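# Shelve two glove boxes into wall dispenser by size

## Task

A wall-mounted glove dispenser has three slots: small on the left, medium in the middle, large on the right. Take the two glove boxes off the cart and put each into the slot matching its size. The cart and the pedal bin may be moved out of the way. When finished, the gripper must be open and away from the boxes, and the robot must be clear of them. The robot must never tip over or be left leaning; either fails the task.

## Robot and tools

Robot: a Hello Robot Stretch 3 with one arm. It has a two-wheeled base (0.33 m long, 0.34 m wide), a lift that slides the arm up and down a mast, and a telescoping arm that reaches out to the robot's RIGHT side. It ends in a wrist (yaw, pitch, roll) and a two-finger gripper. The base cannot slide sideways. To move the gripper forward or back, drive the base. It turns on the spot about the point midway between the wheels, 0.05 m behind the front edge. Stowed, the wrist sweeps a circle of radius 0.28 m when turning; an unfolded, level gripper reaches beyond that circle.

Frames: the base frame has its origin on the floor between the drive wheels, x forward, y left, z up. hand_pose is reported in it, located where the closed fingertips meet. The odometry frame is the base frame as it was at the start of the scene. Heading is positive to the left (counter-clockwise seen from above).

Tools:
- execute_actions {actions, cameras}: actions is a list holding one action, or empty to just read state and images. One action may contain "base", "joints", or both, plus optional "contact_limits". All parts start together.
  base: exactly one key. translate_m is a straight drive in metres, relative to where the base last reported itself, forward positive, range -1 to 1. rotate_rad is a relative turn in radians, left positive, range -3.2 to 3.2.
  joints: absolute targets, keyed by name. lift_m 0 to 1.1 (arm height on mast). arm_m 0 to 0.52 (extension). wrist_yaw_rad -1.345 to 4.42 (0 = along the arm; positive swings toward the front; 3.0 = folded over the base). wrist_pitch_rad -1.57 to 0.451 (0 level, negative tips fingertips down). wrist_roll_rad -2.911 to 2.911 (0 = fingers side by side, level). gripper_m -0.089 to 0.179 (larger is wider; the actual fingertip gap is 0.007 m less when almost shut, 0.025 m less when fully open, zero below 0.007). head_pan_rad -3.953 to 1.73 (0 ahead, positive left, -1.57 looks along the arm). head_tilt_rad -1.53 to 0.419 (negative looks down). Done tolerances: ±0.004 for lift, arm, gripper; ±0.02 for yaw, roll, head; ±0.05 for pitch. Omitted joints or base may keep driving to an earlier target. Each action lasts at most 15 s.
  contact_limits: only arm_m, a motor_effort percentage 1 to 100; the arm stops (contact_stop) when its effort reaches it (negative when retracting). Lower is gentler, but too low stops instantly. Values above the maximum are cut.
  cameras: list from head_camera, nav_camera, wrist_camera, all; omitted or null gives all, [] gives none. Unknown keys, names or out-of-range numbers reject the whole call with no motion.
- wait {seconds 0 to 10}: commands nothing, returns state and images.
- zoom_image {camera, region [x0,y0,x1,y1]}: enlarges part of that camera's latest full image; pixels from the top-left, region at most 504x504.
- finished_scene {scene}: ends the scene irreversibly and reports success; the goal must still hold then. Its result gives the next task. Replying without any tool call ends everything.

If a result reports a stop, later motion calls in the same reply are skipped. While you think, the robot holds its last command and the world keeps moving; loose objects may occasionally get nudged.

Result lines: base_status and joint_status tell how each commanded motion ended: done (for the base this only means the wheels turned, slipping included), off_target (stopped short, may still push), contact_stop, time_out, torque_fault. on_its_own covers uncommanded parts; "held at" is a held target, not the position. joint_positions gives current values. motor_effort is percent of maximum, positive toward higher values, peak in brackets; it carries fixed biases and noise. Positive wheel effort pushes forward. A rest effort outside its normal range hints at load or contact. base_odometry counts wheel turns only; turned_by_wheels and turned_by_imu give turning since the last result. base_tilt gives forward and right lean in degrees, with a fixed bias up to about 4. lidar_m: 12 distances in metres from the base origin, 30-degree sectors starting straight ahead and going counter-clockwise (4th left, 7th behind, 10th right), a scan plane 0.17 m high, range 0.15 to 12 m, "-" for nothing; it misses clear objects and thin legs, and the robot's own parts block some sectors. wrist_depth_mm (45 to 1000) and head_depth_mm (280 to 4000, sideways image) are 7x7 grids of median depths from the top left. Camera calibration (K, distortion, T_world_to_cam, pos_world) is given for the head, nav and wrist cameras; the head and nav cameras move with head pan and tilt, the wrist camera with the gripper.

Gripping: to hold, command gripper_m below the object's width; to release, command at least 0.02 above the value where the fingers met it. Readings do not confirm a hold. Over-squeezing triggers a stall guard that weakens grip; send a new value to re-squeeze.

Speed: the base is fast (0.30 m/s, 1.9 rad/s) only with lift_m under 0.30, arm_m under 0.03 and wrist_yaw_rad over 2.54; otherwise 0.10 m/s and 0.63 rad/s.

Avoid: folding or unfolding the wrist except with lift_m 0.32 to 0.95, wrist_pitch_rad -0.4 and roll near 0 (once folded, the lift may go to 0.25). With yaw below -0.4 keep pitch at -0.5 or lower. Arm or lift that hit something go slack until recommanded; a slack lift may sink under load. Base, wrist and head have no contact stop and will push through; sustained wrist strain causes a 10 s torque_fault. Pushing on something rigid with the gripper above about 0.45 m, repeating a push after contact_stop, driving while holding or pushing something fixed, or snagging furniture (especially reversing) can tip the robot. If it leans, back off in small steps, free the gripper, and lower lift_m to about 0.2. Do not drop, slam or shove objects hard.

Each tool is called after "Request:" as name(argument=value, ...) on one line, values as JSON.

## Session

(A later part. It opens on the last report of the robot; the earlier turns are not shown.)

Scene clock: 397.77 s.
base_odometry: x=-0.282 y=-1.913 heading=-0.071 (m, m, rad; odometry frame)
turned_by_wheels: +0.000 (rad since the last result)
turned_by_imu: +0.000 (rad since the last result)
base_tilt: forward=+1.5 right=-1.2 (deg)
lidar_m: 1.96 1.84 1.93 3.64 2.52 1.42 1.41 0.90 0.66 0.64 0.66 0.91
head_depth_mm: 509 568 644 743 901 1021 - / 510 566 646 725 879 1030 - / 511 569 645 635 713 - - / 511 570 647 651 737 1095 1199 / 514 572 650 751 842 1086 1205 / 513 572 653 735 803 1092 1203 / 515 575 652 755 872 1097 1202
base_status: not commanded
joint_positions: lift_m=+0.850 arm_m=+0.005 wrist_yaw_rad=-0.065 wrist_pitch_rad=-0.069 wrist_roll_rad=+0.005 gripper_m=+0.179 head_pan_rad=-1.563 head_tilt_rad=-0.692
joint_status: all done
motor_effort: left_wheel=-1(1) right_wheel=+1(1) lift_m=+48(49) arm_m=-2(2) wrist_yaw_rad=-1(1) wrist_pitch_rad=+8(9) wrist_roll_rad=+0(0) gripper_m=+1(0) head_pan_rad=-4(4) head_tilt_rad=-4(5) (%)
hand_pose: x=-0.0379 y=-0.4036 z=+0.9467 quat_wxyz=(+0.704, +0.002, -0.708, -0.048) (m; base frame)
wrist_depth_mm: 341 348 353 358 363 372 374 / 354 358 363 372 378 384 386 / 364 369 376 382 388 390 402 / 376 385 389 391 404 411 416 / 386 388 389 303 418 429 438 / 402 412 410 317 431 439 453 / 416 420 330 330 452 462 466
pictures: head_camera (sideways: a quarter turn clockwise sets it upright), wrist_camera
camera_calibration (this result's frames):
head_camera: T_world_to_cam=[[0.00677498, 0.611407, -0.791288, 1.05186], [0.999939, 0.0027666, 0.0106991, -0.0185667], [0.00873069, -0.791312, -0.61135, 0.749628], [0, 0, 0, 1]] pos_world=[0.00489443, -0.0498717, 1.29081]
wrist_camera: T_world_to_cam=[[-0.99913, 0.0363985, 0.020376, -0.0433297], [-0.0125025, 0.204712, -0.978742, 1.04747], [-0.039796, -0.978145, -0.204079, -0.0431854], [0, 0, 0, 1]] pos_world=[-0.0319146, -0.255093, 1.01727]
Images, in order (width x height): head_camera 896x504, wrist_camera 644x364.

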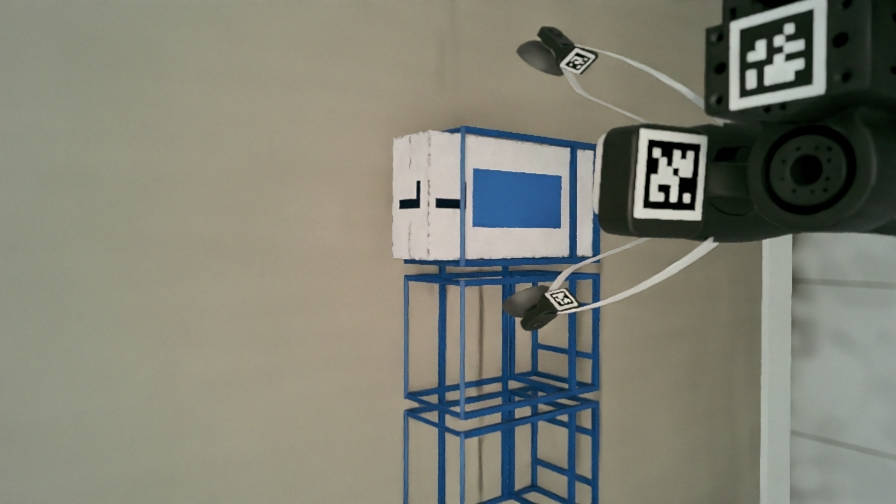

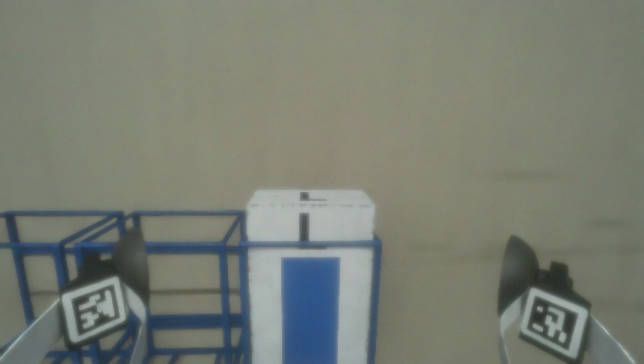

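Request:
execute_actions(actions=[{"base": {"rotate_rad": -0.497}, "joints": {"wrist_yaw_rad": 0.175, "wrist_pitch_rad": -0.2, "lift_m": 0.817, "head_tilt_rad": -0.6}}], cameras=[])

Request:
execute_actions(actions=[{"base": {"translate_m": -0.923}}], cameras=[])

Request:
execute_actions(actions=[{"base": {"rotate_rad": -1.095}}], cameras=[])

Request:
execute_actions(actions=[{"joints": {"arm_m": 0.27}}], cameras=["head_camera", "wrist_camera"])

Scene clock: 428.70 s.
base_odometry: x=-0.282 y=-1.913 heading=-0.567 (m, m, rad; odometry frame)
turned_by_wheels: -0.497 (rad since the last result)
turned_by_imu: -0.491 (rad since the last result)
base_tilt: forward=+1.5 right=-1.2 (deg)
lidar_m: 0.93 1.96 1.84 1.98 3.70 2.46 1.40 1.51 0.88 0.66 0.64 0.67
head_depth_mm: 677 762 869 1008 1198 1408 1302 / 640 712 808 925 1082 1336 1289 / 605 671 754 860 991 1157 - / 574 634 703 796 911 1039 - / 547 602 663 742 845 978 1138 / 524 571 627 692 689 894 1048 / 501 543 594 638 613 694 955
base_status: done
joint_positions: lift_m=+0.817 arm_m=+0.005 wrist_yaw_rad=+0.174 wrist_pitch_rad=-0.214 wrist_roll_rad=+0.005 gripper_m=+0.179 head_pan_rad=-1.563 head_tilt_rad=-0.606
joint_status: all done
motor_effort: left_wheel=+2(5) right_wheel=-3(5) lift_m=+28(38) arm_m=-2(3) wrist_yaw_rad=+0(2) wrist_pitch_rad=+5(9) wrist_roll_rad=+0(0) gripper_m=+1(1) head_pan_rad=-4(5) head_tilt_rad=+4(17) (%)
hand_pose: x=+0.0209 y=-0.3918 z=+0.8780 quat_wxyz=(+0.706, +0.136, -0.695, -0.015) (m; base frame)
wrist_depth_mm: 315 334 364 396 427 483 533 / 329 350 379 420 458 511 586 / 268 281 397 442 492 549 623 / 280 293 424 466 525 587 677 / 293 312 448 495 555 640 742 / 385 333 469 530 606 677 849 / - 454 508 574 664 761 983
pictures: none
No camera images: the call's "cameras" was empty. Leave "cameras" out to get every camera's image.

Scene clock: 439.30 s.
base_odometry: x=-1.060 y=-1.417 heading=-0.567 (m, m, rad; odometry frame)
turned_by_wheels: +0.000 (rad since the last result)
turned_by_imu: -0.003 (rad since the last result)
base_tilt: forward=+1.5 right=-1.3 (deg)
lidar_m: 1.57 2.77 2.31 3.16 3.28 1.35 0.58 0.56 1.03 1.11 1.07 1.12
head_depth_mm: 1131 1219 1318 1404 1537 1492 1302 / 1117 1250 1401 1586 1731 1469 1289 / 1054 1169 1309 1488 1685 1553 - / 1005 1099 1225 1384 1591 1515 - / 954 1043 1155 1294 1465 1491 1247 / 909 994 1091 1216 1366 1459 1251 / 873 944 1034 1146 1274 1406 1249
base_status: done
joint_positions: lift_m=+0.817 arm_m=+0.005 wrist_yaw_rad=+0.174 wrist_pitch_rad=-0.214 wrist_roll_rad=+0.005 gripper_m=+0.179 head_pan_rad=-1.563 head_tilt_rad=-0.606
joint_status: not commanded
motor_effort: left_wheel=+2(3) right_wheel=-2(5) lift_m=+28(28) arm_m=-2(2) wrist_yaw_rad=+1(1) wrist_pitch_rad=+5(5) wrist_roll_rad=+0(0) gripper_m=+1(1) head_pan_rad=-4(4) head_tilt_rad=+4(4) (%)
hand_pose: x=+0.0209 y=-0.3918 z=+0.8780 quat_wxyz=(+0.706, +0.136, -0.695, -0.015) (m; base frame)
wrist_depth_mm: 636 678 761 797 879 936 711 / 658 719 783 843 948 952 729 / 688 729 803 915 - 961 718 / 716 790 866 941 - 991 736 / 754 837 905 - - - 744 / 814 886 968 - - - 730 / 863 944 - - - - 717
pictures: none
No camera images: the call's "cameras" was empty. Leave "cameras" out to get every camera's image.

Scene clock: 441.97 s.
base_odometry: x=-1.060 y=-1.417 heading=-1.662 (m, m, rad; odometry frame)
turned_by_wheels: -1.095 (rad since the last result)
turned_by_imu: -1.083 (rad since the last result)
base_tilt: forward=+1.5 right=-1.2 (deg)
lidar_m: 1.07 1.11 1.49 2.78 2.65 2.99 3.23 1.42 0.59 0.56 1.01 1.12
head_depth_mm: 806 888 995 1079 879 995 1243 / 803 884 991 1066 895 998 1166 / 806 888 992 1058 898 1035 - / 800 881 982 854 896 1030 - / 801 884 989 1072 1208 1381 1186 / 803 890 984 1118 1280 1415 1248 / 800 882 986 1113 1273 1424 1253
base_status: done
joint_positions: lift_m=+0.817 arm_m=+0.005 wrist_yaw_rad=+0.174 wrist_pitch_rad=-0.214 wrist_roll_rad=+0.005 gripper_m=+0.179 head_pan_rad=-1.563 head_tilt_rad=-0.606
joint_status: not commanded
motor_effort: left_wheel=+2(6) right_wheel=-3(5) lift_m=+28(28) arm_m=-2(3) wrist_yaw_rad=+1(2) wrist_pitch_rad=+5(5) wrist_roll_rad=+0(0) gripper_m=+0(1) head_pan_rad=-4(4) head_tilt_rad=+4(3) (%)
hand_pose: x=+0.0210 y=-0.3918 z=+0.8780 quat_wxyz=(+0.706, +0.137, -0.695, -0.015) (m; base frame)
wrist_depth_mm: 739 722 691 657 636 602 575 / 788 756 714 692 662 636 610 / 844 812 774 712 697 668 645 / 915 863 822 533 667 693 671 / 969 917 883 552 629 620 709 / - 979 919 395 473 480 420 / - - - 675 646 375 344
pictures: none
No camera images: the call's "cameras" was empty. Leave "cameras" out to get every camera's image.

Scene clock: 445.13 s.
base_odometry: x=-1.060 y=-1.417 heading=-1.662 (m, m, rad; odometry frame)
turned_by_wheels: +0.000 (rad since the last result)
turned_by_imu: +0.000 (rad since the last result)
base_tilt: forward=+1.5 right=-1.2 (deg)
lidar_m: 1.07 1.11 1.49 2.77 2.65 2.99 3.22 1.42 0.59 0.56 1.01 1.12
head_depth_mm: 806 886 986 1076 908 - 1105 / 805 887 989 1086 - 1001 1167 / 804 884 989 1081 - 1000 1124 / 805 881 984 843 870 1003 1125 / 805 887 988 1057 1215 1375 1187 / 802 886 983 1114 1276 1432 1259 / 800 883 987 1112 1272 1434 1253
base_status: not commanded
joint_positions: lift_m=+0.817 arm_m=+0.270 wrist_yaw_rad=+0.174 wrist_pitch_rad=-0.214 wrist_roll_rad=+0.005 gripper_m=+0.179 head_pan_rad=-1.563 head_tilt_rad=-0.606
joint_status: all done
motor_effort: left_wheel=+2(2) right_wheel=-3(3) lift_m=+28(28) arm_m=+4(5) wrist_yaw_rad=+0(1) wrist_pitch_rad=+5(5) wrist_roll_rad=+0(0) gripper_m=+1(0) head_pan_rad=-4(4) head_tilt_rad=+4(3) (%)
hand_pose: x=+0.0211 y=-0.6563 z=+0.8780 quat_wxyz=(+0.706, +0.137, -0.695, -0.015) (m; base frame)
wrist_depth_mm: 481 457 440 420 403 388 372 / 506 482 466 447 426 406 389 / 542 515 491 461 450 428 408 / 581 554 524 253 459 452 431 / 630 590 561 267 485 472 460 / 684 633 597 286 425 425 397 / 756 684 637 307 362 381 357
pictures: head_camera (sideways: a quarter turn clockwise sets it upright), wrist_camera
camera_calibration (this result's frames):
head_camera: T_world_to_cam=[[0.00730964, 0.541555, -0.840633, 1.11619], [0.999932, 0.00369479, 0.0110751, -0.0190573], [0.00910373, -0.840657, -0.541491, 0.658741], [0, 0, 0, 1]] pos_world=[0.00490003, -0.0506316, 1.29522]
wrist_camera: T_world_to_cam=[[-0.978892, -0.203742, 0.0160917, -0.128103], [-0.0848236, 0.333381, -0.938969, 1.08371], [0.185942, -0.920514, -0.343626, -0.146404], [0, 0, 0, 1]] pos_world=[-0.00625228, -0.522154, 0.969321]
Images, in order (width x height): head_camera 896x504, wrist_camera 644x364.

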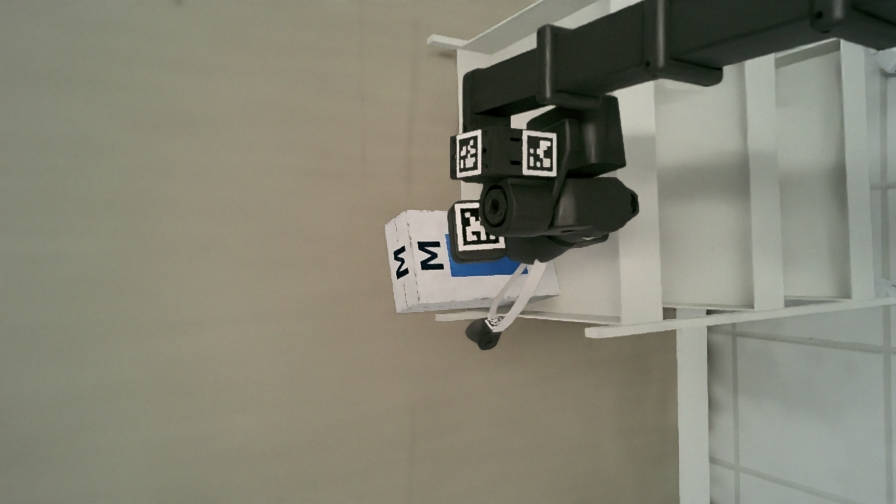

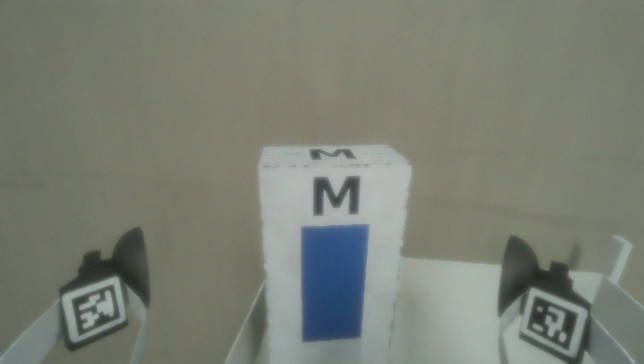

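Request:
zoom_image(camera="head_camera", region=[370, 190, 510, 330])

Region (370, 190, 510, 330) of head_camera's 896x504 image, scaled by 3.600, with more detail than that image has.

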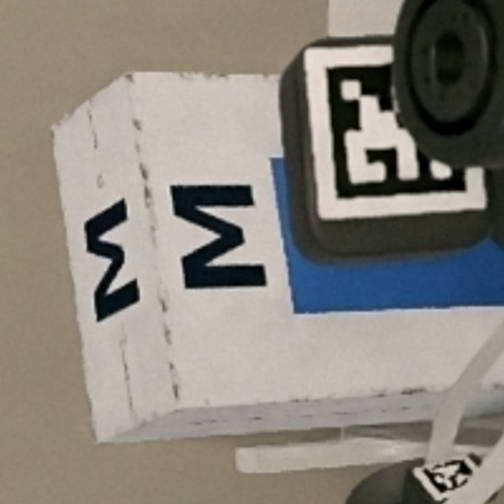

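Request:
execute_actions(actions=[{"base": {"translate_m": -0.03}, "joints": {"arm_m": 0.335, "wrist_yaw_rad": 0.28}}], cameras=["wrist_camera"])

Scene clock: 493.83 s.
base_odometry: x=-1.057 y=-1.387 heading=-1.662 (m, m, rad; odometry frame)
turned_by_wheels: +0.000 (rad since the last result)
turned_by_imu: +0.000 (rad since the last result)
base_tilt: forward=+1.5 right=-1.2 (deg)
lidar_m: 1.10 1.14 1.53 2.77 2.56 2.99 3.19 1.42 0.59 0.56 1.01 1.15
head_depth_mm: 804 887 985 1097 902 - 1131 / 807 890 994 1075 868 1001 1168 / 804 887 987 - 860 998 1142 / 803 887 993 857 870 1001 1118 / 803 885 984 875 890 1005 1168 / 803 885 987 1111 1281 1425 1250 / 801 887 987 1115 1282 1428 1255
base_status: done
joint_positions: lift_m=+0.817 arm_m=+0.335 wrist_yaw_rad=+0.279 wrist_pitch_rad=-0.214 wrist_roll_rad=+0.005 gripper_m=+0.179 head_pan_rad=-1.563 head_tilt_rad=-0.606
joint_status: all done
motor_effort: left_wheel=+2(3) right_wheel=-3(6) lift_m=+28(28) arm_m=+3(4) wrist_yaw_rad=+0(4) wrist_pitch_rad=+5(5) wrist_roll_rad=+0(0) gripper_m=+2(0) head_pan_rad=-4(4) head_tilt_rad=+4(4) (%)
hand_pose: x=+0.0460 y=-0.7156 z=+0.8780 quat_wxyz=(+0.705, +0.173, -0.687, +0.022) (m; base frame)
wrist_depth_mm: 470 432 401 372 344 324 306 / 498 463 425 393 365 340 321 / 538 493 449 415 384 360 336 / 580 532 464 208 390 377 352 / 636 564 209 204 209 400 371 / 707 599 549 216 356 427 387 / 781 656 582 233 353 351 323
pictures: wrist_camera
camera_calibration (this result's frames):
wrist_camera: T_world_to_cam=[[-0.952413, -0.304384, 0.0160917, -0.18906], [-0.119016, 0.322759, -0.938969, 1.09955], [0.280613, -0.896201, -0.343626, -0.19255], [0, 0, 0, 1]] pos_world=[0.00483267, -0.585001, 0.96932]
Images, in order (width x height): wrist_camera 644x364.

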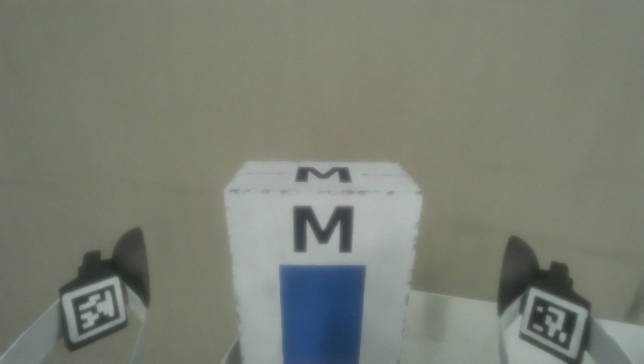

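Request:
execute_actions(actions=[{"base": {"translate_m": 0.024}, "joints": {"arm_m": 0.418}}], cameras=["wrist_camera"])

Scene clock: 502.40 s.
base_odometry: x=-1.059 y=-1.411 heading=-1.662 (m, m, rad; odometry frame)
turned_by_wheels: +0.000 (rad since the last result)
turned_by_imu: +0.000 (rad since the last result)
base_tilt: forward=+1.5 right=-1.2 (deg)
lidar_m: 1.08 1.11 1.50 2.77 2.63 3.00 3.21 1.42 0.59 0.56 1.01 1.12
head_depth_mm: 804 887 993 1075 905 - 1130 / 806 886 984 - 881 999 1161 / 802 885 989 - 897 1005 1125 / 805 882 985 860 895 1001 1123 / 804 883 984 1058 907 1062 1198 / 801 883 986 1113 1279 1431 1252 / 803 882 979 1113 1279 1429 1249
base_status: done
joint_positions: lift_m=+0.817 arm_m=+0.418 wrist_yaw_rad=+0.279 wrist_pitch_rad=-0.214 wrist_roll_rad=+0.005 gripper_m=+0.179 head_pan_rad=-1.563 head_tilt_rad=-0.606
joint_status: all done
motor_effort: left_wheel=+1(5) right_wheel=-2(6) lift_m=+28(28) arm_m=+4(5) wrist_yaw_rad=+0(1) wrist_pitch_rad=+6(5) wrist_roll_rad=+0(0) gripper_m=+1(1) head_pan_rad=-4(4) head_tilt_rad=+4(4) (%)
hand_pose: x=+0.0461 y=-0.7985 z=+0.8780 quat_wxyz=(+0.705, +0.173, -0.687, +0.022) (m; base frame)
wrist_depth_mm: 372 347 319 295 275 258 243 / 398 365 336 309 288 270 253 / 427 389 356 330 307 284 266 / 462 423 380 350 323 297 279 / 504 445 141 142 144 312 292 / 559 116 114 114 115 116 305 / 622 532 121 121 122 350 319
pictures: wrist_camera
camera_calibration (this result's frames):
wrist_camera: T_world_to_cam=[[-0.952232, -0.304952, 0.016091, -0.214638], [-0.119212, 0.322702, -0.938963, 1.1263], [0.281146, -0.896029, -0.343641, -0.266807], [0, 0, 0, 1]] pos_world=[0.00489551, -0.66798, 0.969319]
Images, in order (width x height): wrist_camera 644x364.

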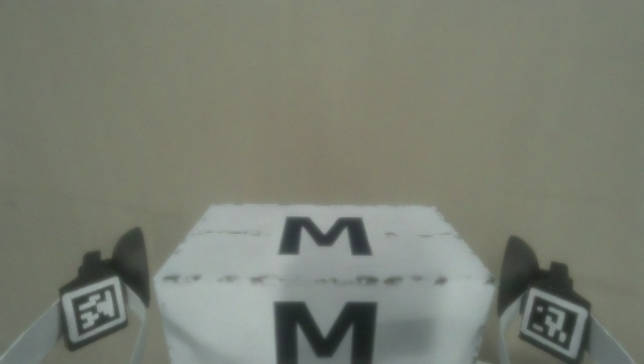

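Request:
execute_actions(actions=[{"joints": {"lift_m": 0.812}}], cameras=[])

Request:
execute_actions(actions=[{"joints": {"gripper_m": 0.085}}], cameras=["wrist_camera"])

Request:
execute_actions(actions=[{"joints": {"lift_m": 0.93, "wrist_pitch_rad": -0.14}}], cameras=["wrist_camera", "head_camera"])

Scene clock: 513.57 s.
base_odometry: x=-1.059 y=-1.411 heading=-1.662 (m, m, rad; odometry frame)
turned_by_wheels: +0.000 (rad since the last result)
turned_by_imu: +0.000 (rad since the last result)
base_tilt: forward=+1.5 right=-1.2 (deg)
lidar_m: 1.08 1.11 1.50 2.77 2.63 2.99 3.23 1.42 0.59 0.56 1.01 1.13
head_depth_mm: 807 890 981 1079 908 - 1144 / 804 888 984 - 881 996 1165 / 805 886 992 - 896 999 1127 / 803 886 988 855 898 1008 1125 / 804 887 989 1052 907 1061 1194 / 801 884 987 1118 1271 1428 1254 / 800 882 985 1117 1278 1431 1258
base_status: not commanded
joint_positions: lift_m=+0.812 arm_m=+0.418 wrist_yaw_rad=+0.279 wrist_pitch_rad=-0.214 wrist_roll_rad=+0.005 gripper_m=+0.179 head_pan_rad=-1.563 head_tilt_rad=-0.606
joint_status: all done
motor_effort: left_wheel=+2(2) right_wheel=-2(2) lift_m=+28(28) arm_m=+4(4) wrist_yaw_rad=+0(0) wrist_pitch_rad=+5(5) wrist_roll_rad=+0(0) gripper_m=+1(1) head_pan_rad=-4(4) head_tilt_rad=+4(4) (%)
hand_pose: x=+0.0461 y=-0.7985 z=+0.8729 quat_wxyz=(+0.705, +0.173, -0.687, +0.022) (m; base frame)
wrist_depth_mm: 373 345 319 295 277 258 242 / 401 365 337 310 289 271 256 / 428 392 357 329 305 284 267 / 464 418 372 345 318 298 279 / 512 439 131 132 134 312 293 / 557 114 112 113 113 113 304 / 615 523 121 121 122 351 321
pictures: none
No camera images: the call's "cameras" was empty. Leave "cameras" out to get every camera's image.

Scene clock: 515.00 s.
base_odometry: x=-1.059 y=-1.411 heading=-1.662 (m, m, rad; odometry frame)
turned_by_wheels: +0.000 (rad since the last result)
turned_by_imu: +0.000 (rad since the last result)
base_tilt: forward=+1.4 right=-1.2 (deg)
lidar_m: 1.08 1.11 1.50 2.77 2.63 3.00 3.22 1.42 0.59 0.56 1.01 1.13
head_depth_mm: 807 885 988 1080 907 - 1136 / 806 883 991 - 885 1001 1168 / 803 886 987 - 897 1000 1118 / 799 884 987 858 904 1007 1119 / 803 888 985 1069 908 1065 1185 / 799 887 986 1116 1289 1422 1256 / 803 877 982 1113 1280 1429 1258
base_status: not commanded
joint_positions: lift_m=+0.812 arm_m=+0.418 wrist_yaw_rad=+0.279 wrist_pitch_rad=-0.214 wrist_roll_rad=+0.005 gripper_m=+0.086 head_pan_rad=-1.563 head_tilt_rad=-0.606
joint_status: all done
motor_effort: left_wheel=+1(2) right_wheel=-1(2) lift_m=+28(29) arm_m=+4(4) wrist_yaw_rad=+1(0) wrist_pitch_rad=+5(5) wrist_roll_rad=+0(0) gripper_m=-22(100) head_pan_rad=-4(4) head_tilt_rad=+4(4) (%)
hand_pose: x=+0.0461 y=-0.7985 z=+0.8730 quat_wxyz=(+0.705, +0.173, -0.687, +0.022) (m; base frame)
wrist_depth_mm: 374 345 318 295 276 259 244 / 399 364 336 311 290 270 254 / 428 391 355 329 305 285 266 / 460 420 378 347 321 301 279 / 501 454 131 131 132 312 294 / 552 493 119 120 121 318 306 / 624 542 127 128 129 354 329
pictures: wrist_camera
camera_calibration (this result's frames):
wrist_camera: T_world_to_cam=[[-0.952246, -0.304909, 0.0160991, -0.214541], [-0.119207, 0.322712, -0.938961, 1.1216], [0.281102, -0.89604, -0.343648, -0.268529], [0, 0, 0, 1]] pos_world=[0.00489102, -0.667982, 0.964313]
Images, in order (width x height): wrist_camera 644x364.

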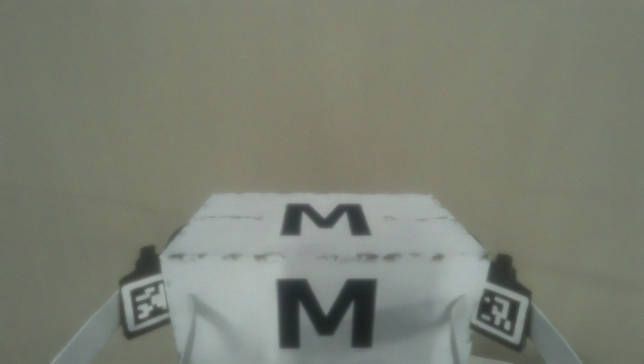

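Scene clock: 516.90 s.
base_odometry: x=-1.059 y=-1.411 heading=-1.662 (m, m, rad; odometry frame)
turned_by_wheels: +0.000 (rad since the last result)
turned_by_imu: +0.000 (rad since the last result)
base_tilt: forward=+1.5 right=-1.2 (deg)
lidar_m: 1.08 1.11 1.50 2.78 2.63 3.00 3.21 1.42 0.59 0.56 1.01 1.13
head_depth_mm: 807 888 973 - 865 983 1161 / 807 891 - 1059 898 996 1161 / 803 882 - 1049 900 998 1114 / 803 883 940 844 904 1001 1115 / 805 884 953 1057 932 1060 1193 / 800 882 980 1116 1278 1435 1250 / 801 883 986 1105 1277 1433 1245
base_status: not commanded
joint_positions: lift_m=+0.930 arm_m=+0.418 wrist_yaw_rad=+0.279 wrist_pitch_rad=-0.214 wrist_roll_rad=+0.005 gripper_m=+0.086 head_pan_rad=-1.563 head_tilt_rad=-0.606
joint_status: wrist_pitch_rad off_target (ended at -0.214, target -0.140); the others done
motor_effort: left_wheel=+1(1) right_wheel=-1(2) lift_m=+53(57) arm_m=+3(5) wrist_yaw_rad=+1(1) wrist_pitch_rad=+27(27) wrist_roll_rad=+0(0) gripper_m=-22(22) head_pan_rad=-4(4) head_tilt_rad=+4(4) (%)
hand_pose: x=+0.0461 y=-0.7985 z=+0.9902 quat_wxyz=(+0.705, +0.173, -0.687, +0.022) (m; base frame)
wrist_depth_mm: 371 344 318 294 277 259 243 / 398 365 337 309 290 271 254 / 430 392 358 326 305 282 266 / 462 424 375 346 316 300 279 / 507 455 134 134 136 315 294 / 561 495 119 121 122 318 311 / 629 545 126 128 129 357 327
pictures: head_camera (sideways: a quarter turn clockwise sets it upright), wrist_camera
camera_calibration (this result's frames):
head_camera: T_world_to_cam=[[0.00730969, 0.541541, -0.840643, 1.1162], [0.999932, 0.0036951, 0.0110751, -0.0190574], [0.0091039, -0.840666, -0.541477, 0.658722], [0, 0, 0, 1]] pos_world=[0.00490004, -0.0506317, 1.29522]
wrist_camera: T_world_to_cam=[[-0.952227, -0.304967, 0.016091, -0.216461], [-0.119218, 0.322701, -0.938963, 1.23167], [0.28116, -0.896024, -0.343642, -0.228268], [0, 0, 0, 1]] pos_world=[0.00489719, -0.66801, 1.08154]
Images, in order (width x height): head_camera 896x504, wrist_camera 644x364.

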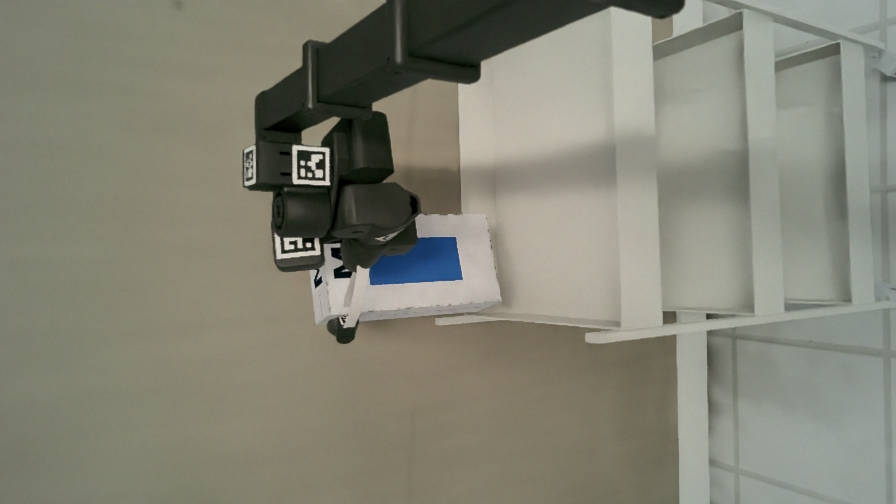

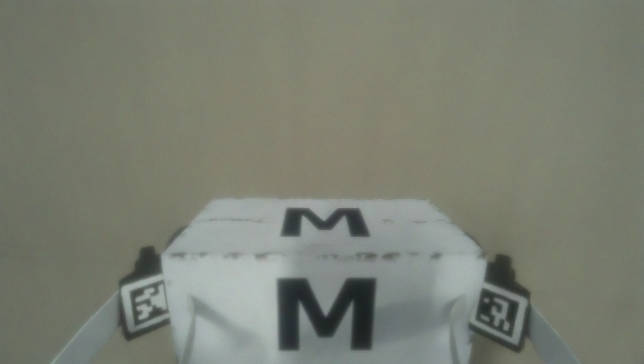

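Request:
execute_actions(actions=[{"joints": {"arm_m": 0.005, "lift_m": 1.0, "wrist_yaw_rad": -0.04, "wrist_pitch_rad": -0.06}}], cameras=["wrist_camera"])

Request:
execute_actions(actions=[{"base": {"rotate_rad": 1.132}, "joints": {"lift_m": 1.06}}], cameras=[])

Request:
execute_actions(actions=[{"base": {"translate_m": 1.0}}], cameras=[])

Request:
execute_actions(actions=[{"base": {"rotate_rad": 0.463}, "joints": {"head_pan_rad": -1.57, "head_tilt_rad": -0.7}}], cameras=[])

Request:
execute_actions(actions=[{"base": {"translate_m": 0.067}}], cameras=["head_camera", "nav_camera"])

Scene clock: 535.07 s.
base_odometry: x=-1.059 y=-1.411 heading=-1.662 (m, m, rad; odometry frame)
turned_by_wheels: +0.000 (rad since the last result)
turned_by_imu: +0.000 (rad since the last result)
base_tilt: forward=+1.5 right=-1.2 (deg)
lidar_m: 1.08 1.12 1.50 2.77 2.63 3.00 3.20 1.42 0.59 0.56 1.01 1.12
head_depth_mm: 807 886 986 - - - - / 807 887 988 389 - - - / 804 890 983 - - - - / 803 884 987 391 439 968 1127 / 804 883 985 1088 934 1061 1195 / 803 886 984 1107 1287 1427 1251 / 802 883 986 1116 1276 1435 1254
base_status: not commanded
joint_positions: lift_m=+1.000 arm_m=+0.005 wrist_yaw_rad=-0.040 wrist_pitch_rad=-0.138 wrist_roll_rad=+0.005 gripper_m=+0.086 head_pan_rad=-1.563 head_tilt_rad=-0.606
joint_status: wrist_pitch_rad off_target (ended at -0.138, target -0.060); the others done
motor_effort: left_wheel=+1(2) right_wheel=-2(3) lift_m=+53(56) arm_m=-2(3) wrist_yaw_rad=-1(5) wrist_pitch_rad=+28(33) wrist_roll_rad=+0(0) gripper_m=-22(22) head_pan_rad=-4(4) head_tilt_rad=+4(4) (%)
hand_pose: x=-0.0314 y=-0.4005 z=+1.0791 quat_wxyz=(+0.703, +0.035, -0.708, -0.063) (m; base frame)
wrist_depth_mm: 634 639 651 670 682 682 693 / 659 672 674 693 694 711 723 / 681 700 708 713 723 737 754 / 714 737 737 750 764 776 801 / 761 759 133 134 137 818 823 / 784 788 120 120 122 860 886 / 814 855 126 127 129 934 933
pictures: wrist_camera
camera_calibration (this result's frames):
wrist_camera: T_world_to_cam=[[-0.999779, 0.0102035, 0.0183934, -0.0480739], [-0.0149393, 0.27112, -0.96243, 1.18546], [-0.0148069, -0.962492, -0.270907, 0.0663444], [0, 0, 0, 1]] pos_world=[-0.0293709, -0.257055, 1.15978]
Images, in order (width x height): wrist_camera 644x364.

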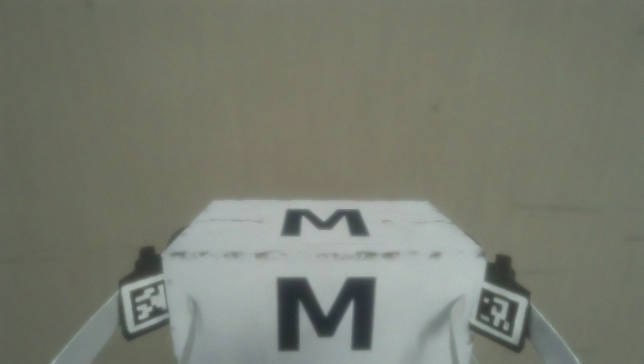

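Scene clock: 537.80 s.
base_odometry: x=-1.059 y=-1.411 heading=-0.530 (m, m, rad; odometry frame)
turned_by_wheels: +1.132 (rad since the last result)
turned_by_imu: +1.120 (rad since the last result)
base_tilt: forward=+1.5 right=-1.3 (deg)
lidar_m: 1.64 2.49 2.31 3.28 2.99 1.31 0.58 0.56 1.04 1.10 1.08 1.14
head_depth_mm: 1144 1241 - - - - 1233 / 1093 1197 - - - - 1208 / 1044 1132 - - - - 1214 / 988 1083 358 361 433 1450 1247 / 947 1036 1128 1296 1467 1490 1252 / 908 989 1092 1204 1365 1458 1253 / 869 945 1032 1147 1279 1425 1255
base_status: done
joint_positions: lift_m=+1.060 arm_m=+0.005 wrist_yaw_rad=-0.040 wrist_pitch_rad=-0.138 wrist_roll_rad=+0.005 gripper_m=+0.086 head_pan_rad=-1.563 head_tilt_rad=-0.606
joint_status: all done
motor_effort: left_wheel=-2(4) right_wheel=+2(5) lift_m=+53(53) arm_m=-3(3) wrist_yaw_rad=+0(0) wrist_pitch_rad=+28(28) wrist_roll_rad=+0(0) gripper_m=-21(22) head_pan_rad=-4(4) head_tilt_rad=+4(4) (%)
hand_pose: x=-0.0314 y=-0.4005 z=+1.1392 quat_wxyz=(+0.703, +0.035, -0.708, -0.063) (m; base frame)
wrist_depth_mm: 624 690 760 897 - 807 635 / 632 706 782 933 - 814 654 / 658 749 826 964 - 820 665 / 686 755 853 - - 859 680 / 699 779 134 135 137 835 678 / 726 777 120 121 122 770 690 / 754 885 126 127 128 862 696
pictures: none
No camera images: the call's "cameras" was empty. Leave "cameras" out to get every camera's image.

Scene clock: 548.90 s.
base_odometry: x=-0.197 y=-1.916 heading=-0.530 (m, m, rad; odometry frame)
turned_by_wheels: +0.000 (rad since the last result)
turned_by_imu: +0.002 (rad since the last result)
base_tilt: forward=+1.5 right=-1.2 (deg)
lidar_m: 0.98 1.88 1.78 1.93 3.70 2.50 1.49 1.75 0.85 0.65 0.64 0.68
head_depth_mm: 656 730 - - - - 1223 / 625 685 - - - - 1200 / 594 647 - - - - 1222 / 566 623 357 361 432 1041 1191 / 542 594 649 696 700 970 1145 / 519 567 624 658 654 902 1052 / 499 540 594 649 727 831 971
base_status: done
joint_positions: lift_m=+1.060 arm_m=+0.005 wrist_yaw_rad=-0.040 wrist_pitch_rad=-0.138 wrist_roll_rad=+0.005 gripper_m=+0.086 head_pan_rad=-1.563 head_tilt_rad=-0.606
joint_status: not commanded
motor_effort: left_wheel=-1(2) right_wheel=+2(5) lift_m=+53(53) arm_m=-2(2) wrist_yaw_rad=+0(0) wrist_pitch_rad=+27(28) wrist_roll_rad=+0(0) gripper_m=-22(21) head_pan_rad=-4(4) head_tilt_rad=+4(4) (%)
hand_pose: x=-0.0314 y=-0.4005 z=+1.1392 quat_wxyz=(+0.703, +0.035, -0.708, -0.063) (m; base frame)
wrist_depth_mm: 308 340 385 434 515 617 782 / 318 349 398 460 540 656 826 / 330 365 413 480 573 702 895 / 339 377 422 486 592 753 - / 346 383 133 135 136 816 - / 363 381 120 121 122 891 - / 372 353 126 127 128 929 -
pictures: none
No camera images: the call's "cameras" was empty. Leave "cameras" out to get every camera's image.

Scene clock: 550.63 s.
base_odometry: x=-0.197 y=-1.916 heading=-0.067 (m, m, rad; odometry frame)
turned_by_wheels: +0.463 (rad since the last result)
turned_by_imu: +0.458 (rad since the last result)
base_tilt: forward=+1.5 right=-1.2 (deg)
lidar_m: 1.88 1.77 1.81 3.64 2.63 1.50 1.49 0.90 0.66 0.64 0.67 0.92
head_depth_mm: 510 - - - - 1130 1190 / 511 - - - - - 1198 / 511 - - - - 1177 1197 / 514 559 339 407 752 1095 1192 / 513 575 661 754 845 1095 1207 / 517 576 655 755 871 1095 1189 / 517 577 656 756 896 1101 1199
base_status: done
joint_positions: lift_m=+1.060 arm_m=+0.005 wrist_yaw_rad=-0.040 wrist_pitch_rad=-0.138 wrist_roll_rad=+0.005 gripper_m=+0.086 head_pan_rad=-1.563 head_tilt_rad=-0.691
joint_status: all done
motor_effort: left_wheel=-1(5) right_wheel=+2(5) lift_m=+53(53) arm_m=-2(2) wrist_yaw_rad=+0(0) wrist_pitch_rad=+28(28) wrist_roll_rad=+0(0) gripper_m=-21(22) head_pan_rad=-4(3) head_tilt_rad=-5(16) (%)
hand_pose: x=-0.0314 y=-0.4005 z=+1.1392 quat_wxyz=(+0.703, +0.035, -0.708, -0.063) (m; base frame)
wrist_depth_mm: 345 345 351 352 356 358 363 / 362 361 366 367 371 376 380 / 372 377 380 385 392 388 391 / 392 394 395 401 399 411 414 / 408 414 134 134 136 425 433 / 432 425 120 120 122 446 462 / 458 457 126 127 129 483 480
pictures: none
No camera images: the call's "cameras" was empty. Leave "cameras" out to get every camera's image.

Scene clock: 552.40 s.
base_odometry: x=-0.130 y=-1.921 heading=-0.068 (m, m, rad; odometry frame)
turned_by_wheels: +0.000 (rad since the last result)
turned_by_imu: +0.000 (rad since the last result)
base_tilt: forward=+1.5 right=-1.2 (deg)
lidar_m: 1.81 1.75 1.73 3.64 2.73 1.57 1.55 0.90 0.66 0.64 0.66 0.92
head_depth_mm: 509 - - - - 1134 1187 / 512 - - - - - 1195 / 512 - - - - 1182 1193 / 513 560 338 406 724 1092 1191 / 514 576 665 755 871 1093 1195 / 517 575 653 741 874 1099 1201 / 517 578 655 754 898 1106 1203
base_status: done
joint_positions: lift_m=+1.060 arm_m=+0.005 wrist_yaw_rad=-0.039 wrist_pitch_rad=-0.138 wrist_roll_rad=+0.005 gripper_m=+0.086 head_pan_rad=-1.563 head_tilt_rad=-0.691
joint_status: not commanded
motor_effort: left_wheel=-1(3) right_wheel=+1(5) lift_m=+53(53) arm_m=-3(2) wrist_yaw_rad=+0(1) wrist_pitch_rad=+28(28) wrist_roll_rad=+0(0) gripper_m=-22(22) head_pan_rad=-4(5) head_tilt_rad=-5(4) (%)
hand_pose: x=-0.0313 y=-0.4005 z=+1.1392 quat_wxyz=(+0.703, +0.035, -0.708, -0.063) (m; base frame)
wrist_depth_mm: 345 347 352 351 357 354 358 / 360 362 365 366 370 375 376 / 371 379 379 385 386 392 397 / 389 394 393 400 403 412 415 / 411 409 133 135 137 429 433 / 432 427 120 121 122 444 458 / 454 459 126 127 128 366 485
pictures: head_camera (sideways: a quarter turn clockwise sets it upright), nav_camera (sideways: a quarter turn counterclockwise sets it upright)
camera_calibration (this result's frames):
head_camera: T_world_to_cam=[[0.00678119, 0.61129, -0.791377, 1.05197], [0.999939, 0.00275947, 0.0106998, -0.0185676], [0.00872449, -0.791402, -0.611234, 0.749477], [0, 0, 0, 1]] pos_world=[0.00489401, -0.0498733, 1.29081]
nav_camera: T_world_to_cam=[[0.0495522, -0.670524, 0.740231, -0.921186], [-0.998604, -0.0196758, 0.0490251, -0.00455188], [-0.0183078, -0.741627, -0.670562, 0.834128], [0, 0, 0, 1]] pos_world=[0.0563724, 0.000846082, 1.24145]
Images, in order (width x height): head_camera 896x504, nav_camera 672x504.

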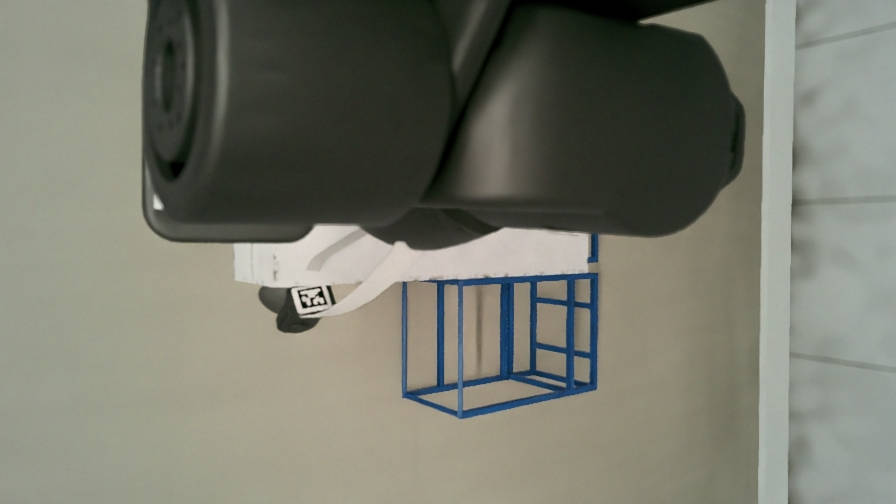

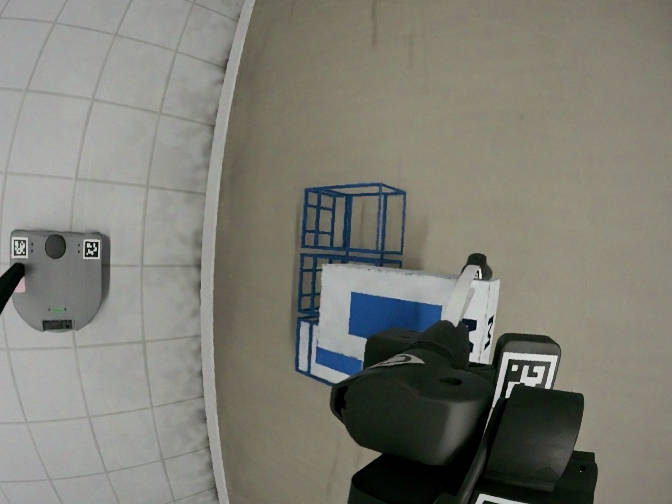

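Request:
execute_actions(actions=[{"joints": {"arm_m": 0.207, "lift_m": 1.07}}], cameras=["head_camera", "wrist_camera"])

Request:
zoom_image(camera="head_camera", region=[360, 100, 560, 300])

Scene clock: 564.70 s.
base_odometry: x=-0.130 y=-1.921 heading=-0.068 (m, m, rad; odometry frame)
turned_by_wheels: +0.000 (rad since the last result)
turned_by_imu: +0.000 (rad since the last result)
base_tilt: forward=+1.4 right=-1.2 (deg)
lidar_m: 1.81 1.74 1.73 3.64 2.73 1.57 1.55 0.90 0.66 0.64 0.67 0.92
head_depth_mm: 525 - 652 633 722 1077 1197 / - - 646 655 725 1079 1183 / - - 577 752 843 1087 1191 / 511 516 568 732 868 1093 1184 / 514 575 653 754 869 1096 1201 / 516 576 651 742 876 1100 1199 / 518 577 656 761 898 1104 1201
base_status: not commanded
joint_positions: lift_m=+1.070 arm_m=+0.207 wrist_yaw_rad=-0.039 wrist_pitch_rad=-0.138 wrist_roll_rad=+0.005 gripper_m=+0.086 head_pan_rad=-1.563 head_tilt_rad=-0.692
joint_status: all done
motor_effort: left_wheel=-1(1) right_wheel=+1(1) lift_m=+53(54) arm_m=+4(4) wrist_yaw_rad=-1(1) wrist_pitch_rad=+28(28) wrist_roll_rad=+0(0) gripper_m=-21(22) head_pan_rad=-4(4) head_tilt_rad=-5(5) (%)
hand_pose: x=-0.0314 y=-0.6020 z=+1.1491 quat_wxyz=(+0.703, +0.035, -0.708, -0.063) (m; base frame)
wrist_depth_mm: 166 167 169 171 172 173 174 / 173 174 176 177 178 181 182 / 181 183 184 186 187 188 190 / 189 191 192 193 195 198 200 / 198 199 134 135 136 206 209 / 210 205 119 121 122 216 222 / 221 224 126 127 128 235 234
pictures: head_camera (sideways: a quarter turn clockwise sets it upright), wrist_camera
camera_calibration (this result's frames):
head_camera: T_world_to_cam=[[0.00679246, 0.611399, -0.791293, 1.05186], [0.999939, 0.00273821, 0.0106992, -0.0185667], [0.00870819, -0.791318, -0.611343, 0.749619], [0, 0, 0, 1]] pos_world=[0.00489301, -0.0498717, 1.29081]
wrist_camera: T_world_to_cam=[[-0.999781, 0.00999037, 0.018393, -0.0473795], [-0.0149967, 0.271116, -0.96243, 1.30746], [-0.0146017, -0.962495, -0.270907, -0.108663], [0, 0, 0, 1]] pos_world=[-0.0293482, -0.458588, 1.22978]
Images, in order (width x height): head_camera 896x504, wrist_camera 644x364.

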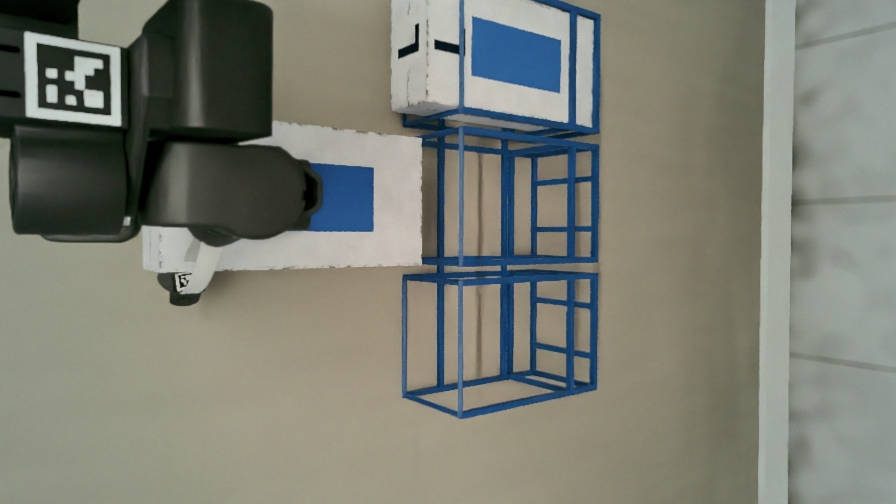

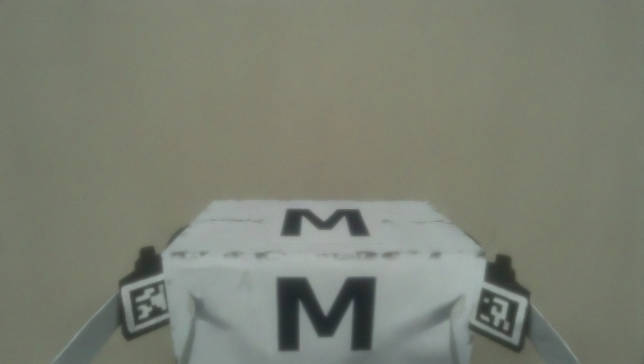

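Region (360, 100, 560, 300) of head_camera's 896x504 image, scaled by 2.520, with more detail than that image has.

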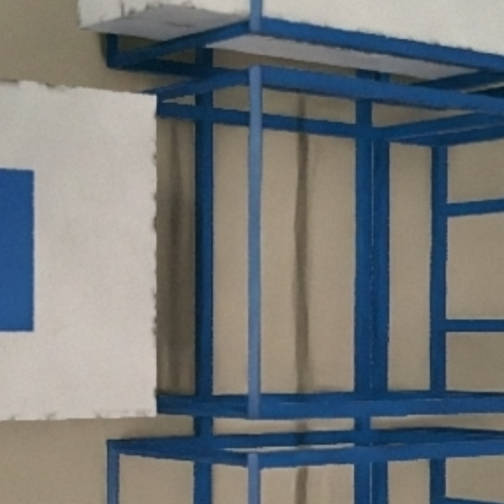

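Request:
execute_actions(actions=[{"base": {"translate_m": -0.004}, "joints": {"wrist_yaw_rad": -0.05, "lift_m": 1.05}}], cameras=["head_camera"])

Request:
zoom_image(camera="head_camera", region=[360, 100, 560, 300])

Scene clock: 580.23 s.
base_odometry: x=-0.134 y=-1.921 heading=-0.068 (m, m, rad; odometry frame)
turned_by_wheels: +0.000 (rad since the last result)
turned_by_imu: +0.000 (rad since the last result)
base_tilt: forward=+1.5 right=-1.2 (deg)
lidar_m: 1.82 1.74 1.73 3.64 2.72 1.57 1.55 0.90 0.66 0.64 0.67 0.92
head_depth_mm: - 555 658 634 722 1078 1200 / - - 660 641 748 1081 1188 / 501 - - 747 863 1086 1198 / 509 527 591 705 843 1089 1194 / 514 573 653 756 867 1093 1197 / 515 576 653 755 874 1100 1202 / 516 579 655 758 898 1106 1195
base_status: done
joint_positions: lift_m=+1.050 arm_m=+0.207 wrist_yaw_rad=-0.050 wrist_pitch_rad=-0.138 wrist_roll_rad=+0.005 gripper_m=+0.086 head_pan_rad=-1.563 head_tilt_rad=-0.692
joint_status: all done
motor_effort: left_wheel=-1(4) right_wheel=+1(3) lift_m=+34(52) arm_m=+4(3) wrist_yaw_rad=+0(3) wrist_pitch_rad=+28(28) wrist_roll_rad=+0(0) gripper_m=-22(21) head_pan_rad=-5(5) head_tilt_rad=-4(4) (%)
hand_pose: x=-0.0341 y=-0.6019 z=+1.1297 quat_wxyz=(+0.703, +0.031, -0.708, -0.067) (m; base frame)
wrist_depth_mm: 165 167 168 171 172 174 176 / 172 174 176 177 179 181 183 / 179 181 184 186 188 190 193 / 188 190 191 192 196 200 204 / 197 198 133 134 137 210 214 / 207 204 120 121 122 217 225 / 216 222 126 127 129 237 237
pictures: head_camera (sideways: a quarter turn clockwise sets it upright)
camera_calibration (this result's frames):
head_camera: T_world_to_cam=[[0.00679238, 0.611399, -0.791293, 1.05186], [0.999939, 0.00273833, 0.0106992, -0.0185667], [0.00870828, -0.791318, -0.611343, 0.749619], [0, 0, 0, 1]] pos_world=[0.00489302, -0.0498717, 1.29081]
Images, in order (width x height): head_camera 896x504.

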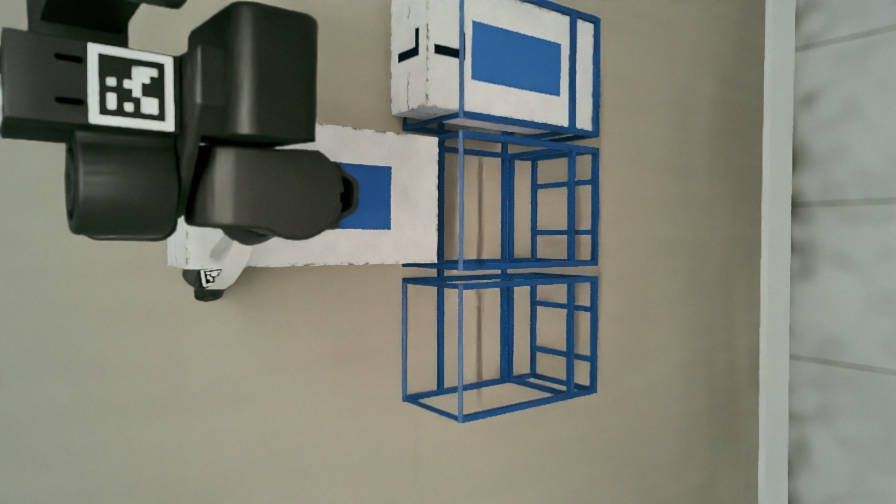

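Region (360, 100, 560, 300) of head_camera's 896x504 image, scaled by 2.520, with more detail than that image has.

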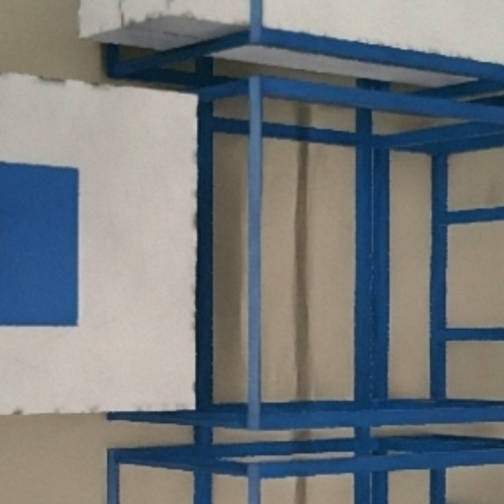

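Request:
execute_actions(actions=[{"joints": {"lift_m": 1.0}}], cameras=["head_camera"])

Request:
execute_actions(actions=[{"joints": {"lift_m": 0.895}}], cameras=["head_camera", "wrist_camera"])

Scene clock: 594.63 s.
base_odometry: x=-0.134 y=-1.921 heading=-0.068 (m, m, rad; odometry frame)
turned_by_wheels: +0.000 (rad since the last result)
turned_by_imu: +0.000 (rad since the last result)
base_tilt: forward=+1.4 right=-1.3 (deg)
lidar_m: 1.82 1.74 1.73 3.63 2.72 1.57 1.55 0.90 0.66 0.64 0.67 0.92
head_depth_mm: 511 - 643 632 723 1077 1196 / 512 - - 650 746 1085 1193 / 511 554 - 653 865 1090 1186 / 514 564 589 661 846 1093 1196 / 514 574 650 751 866 1092 1207 / 515 575 654 754 872 1100 1196 / 516 577 656 759 901 1104 1207
base_status: not commanded
joint_positions: lift_m=+1.000 arm_m=+0.207 wrist_yaw_rad=-0.050 wrist_pitch_rad=-0.138 wrist_roll_rad=+0.005 gripper_m=+0.086 head_pan_rad=-1.563 head_tilt_rad=-0.692
joint_status: all done
motor_effort: left_wheel=-1(1) right_wheel=+1(1) lift_m=+34(36) arm_m=+4(3) wrist_yaw_rad=+1(0) wrist_pitch_rad=+28(28) wrist_roll_rad=+0(0) gripper_m=-22(22) head_pan_rad=-4(4) head_tilt_rad=-5(5) (%)
hand_pose: x=-0.0341 y=-0.6019 z=+1.0797 quat_wxyz=(+0.703, +0.031, -0.708, -0.067) (m; base frame)
wrist_depth_mm: 165 166 168 170 172 174 176 / 172 173 175 177 180 182 184 / 180 181 184 186 188 190 192 / 188 190 191 193 196 199 202 / 197 198 134 134 137 209 213 / 207 205 120 121 122 217 224 / 217 222 126 127 129 236 238
pictures: head_camera (sideways: a quarter turn clockwise sets it upright)
camera_calibration (this result's frames):
head_camera: T_world_to_cam=[[0.00679246, 0.611399, -0.791293, 1.05186], [0.999939, 0.00273821, 0.0106992, -0.0185667], [0.00870819, -0.791318, -0.611343, 0.749619], [0, 0, 0, 1]] pos_world=[0.00489301, -0.0498717, 1.29081]
Images, in order (width x height): head_camera 896x504.

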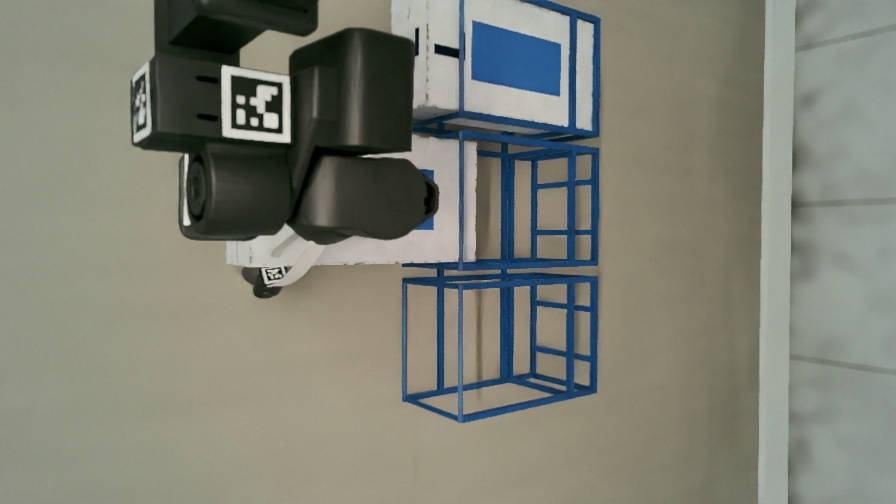

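Scene clock: 596.43 s.
base_odometry: x=-0.134 y=-1.921 heading=-0.068 (m, m, rad; odometry frame)
turned_by_wheels: +0.000 (rad since the last result)
turned_by_imu: +0.000 (rad since the last result)
base_tilt: forward=+1.5 right=-1.2 (deg)
lidar_m: 1.82 1.74 1.73 3.64 2.72 1.57 1.55 0.90 0.66 0.64 0.67 0.92
head_depth_mm: 510 570 634 - 722 1080 1193 / 512 569 635 - 856 1074 1193 / 512 572 624 - 889 1085 1197 / 513 573 627 674 867 1094 1195 / 514 573 651 757 868 1094 1190 / 514 576 652 756 876 1104 1206 / 517 578 656 760 900 1101 1204
base_status: not commanded
joint_positions: lift_m=+0.895 arm_m=+0.207 wrist_yaw_rad=-0.050 wrist_pitch_rad=-0.138 wrist_roll_rad=+0.005 gripper_m=+0.086 head_pan_rad=-1.563 head_tilt_rad=-0.692
joint_status: all done
motor_effort: left_wheel=-1(2) right_wheel=+2(1) lift_m=+34(37) arm_m=+4(4) wrist_yaw_rad=+0(0) wrist_pitch_rad=+28(28) wrist_roll_rad=+0(0) gripper_m=-21(21) head_pan_rad=-4(4) head_tilt_rad=-4(5) (%)
hand_pose: x=-0.0341 y=-0.6019 z=+0.9748 quat_wxyz=(+0.703, +0.031, -0.708, -0.067) (m; base frame)
wrist_depth_mm: 165 166 168 169 171 174 176 / 172 174 175 178 180 182 184 / 180 181 183 186 188 191 192 / 189 190 191 192 197 200 202 / 197 199 134 135 137 210 213 / 207 205 120 121 122 216 224 / 216 222 126 127 129 151 161
pictures: head_camera (sideways: a quarter turn clockwise sets it upright), wrist_camera
camera_calibration (this result's frames):
head_camera: T_world_to_cam=[[0.00679246, 0.611399, -0.791293, 1.05186], [0.999939, 0.00273821, 0.0106992, -0.0185667], [0.00870819, -0.791318, -0.611343, 0.749619], [0, 0, 0, 1]] pos_world=[0.00489301, -0.0498717, 1.29081]
wrist_camera: T_world_to_cam=[[-0.999614, 0.0208199, 0.0183941, -0.0403605], [-0.0120609, 0.271227, -0.96244, 1.13973], [-0.0250268, -0.96229, -0.270871, -0.156097], [0, 0, 0, 1]] pos_world=[-0.0305053, -0.458497, 1.05539]
Images, in order (width x height): head_camera 896x504, wrist_camera 644x364.

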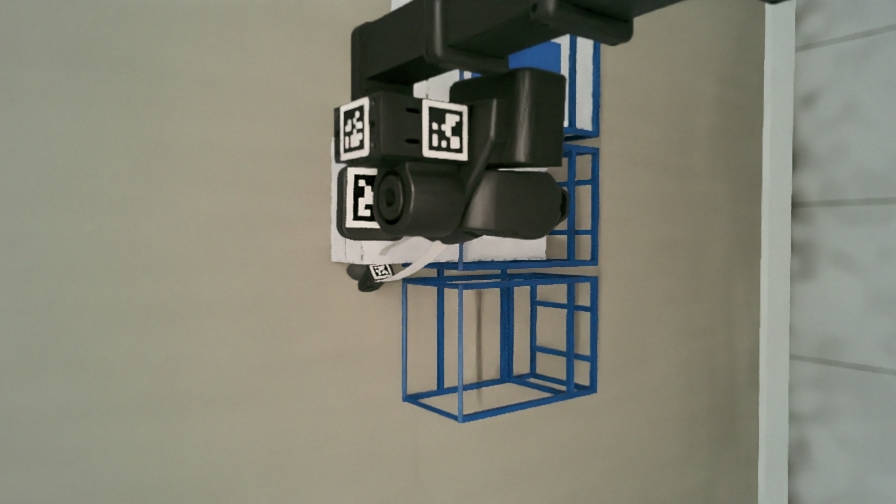

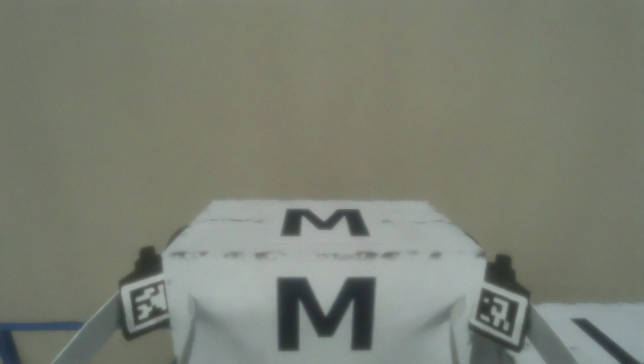

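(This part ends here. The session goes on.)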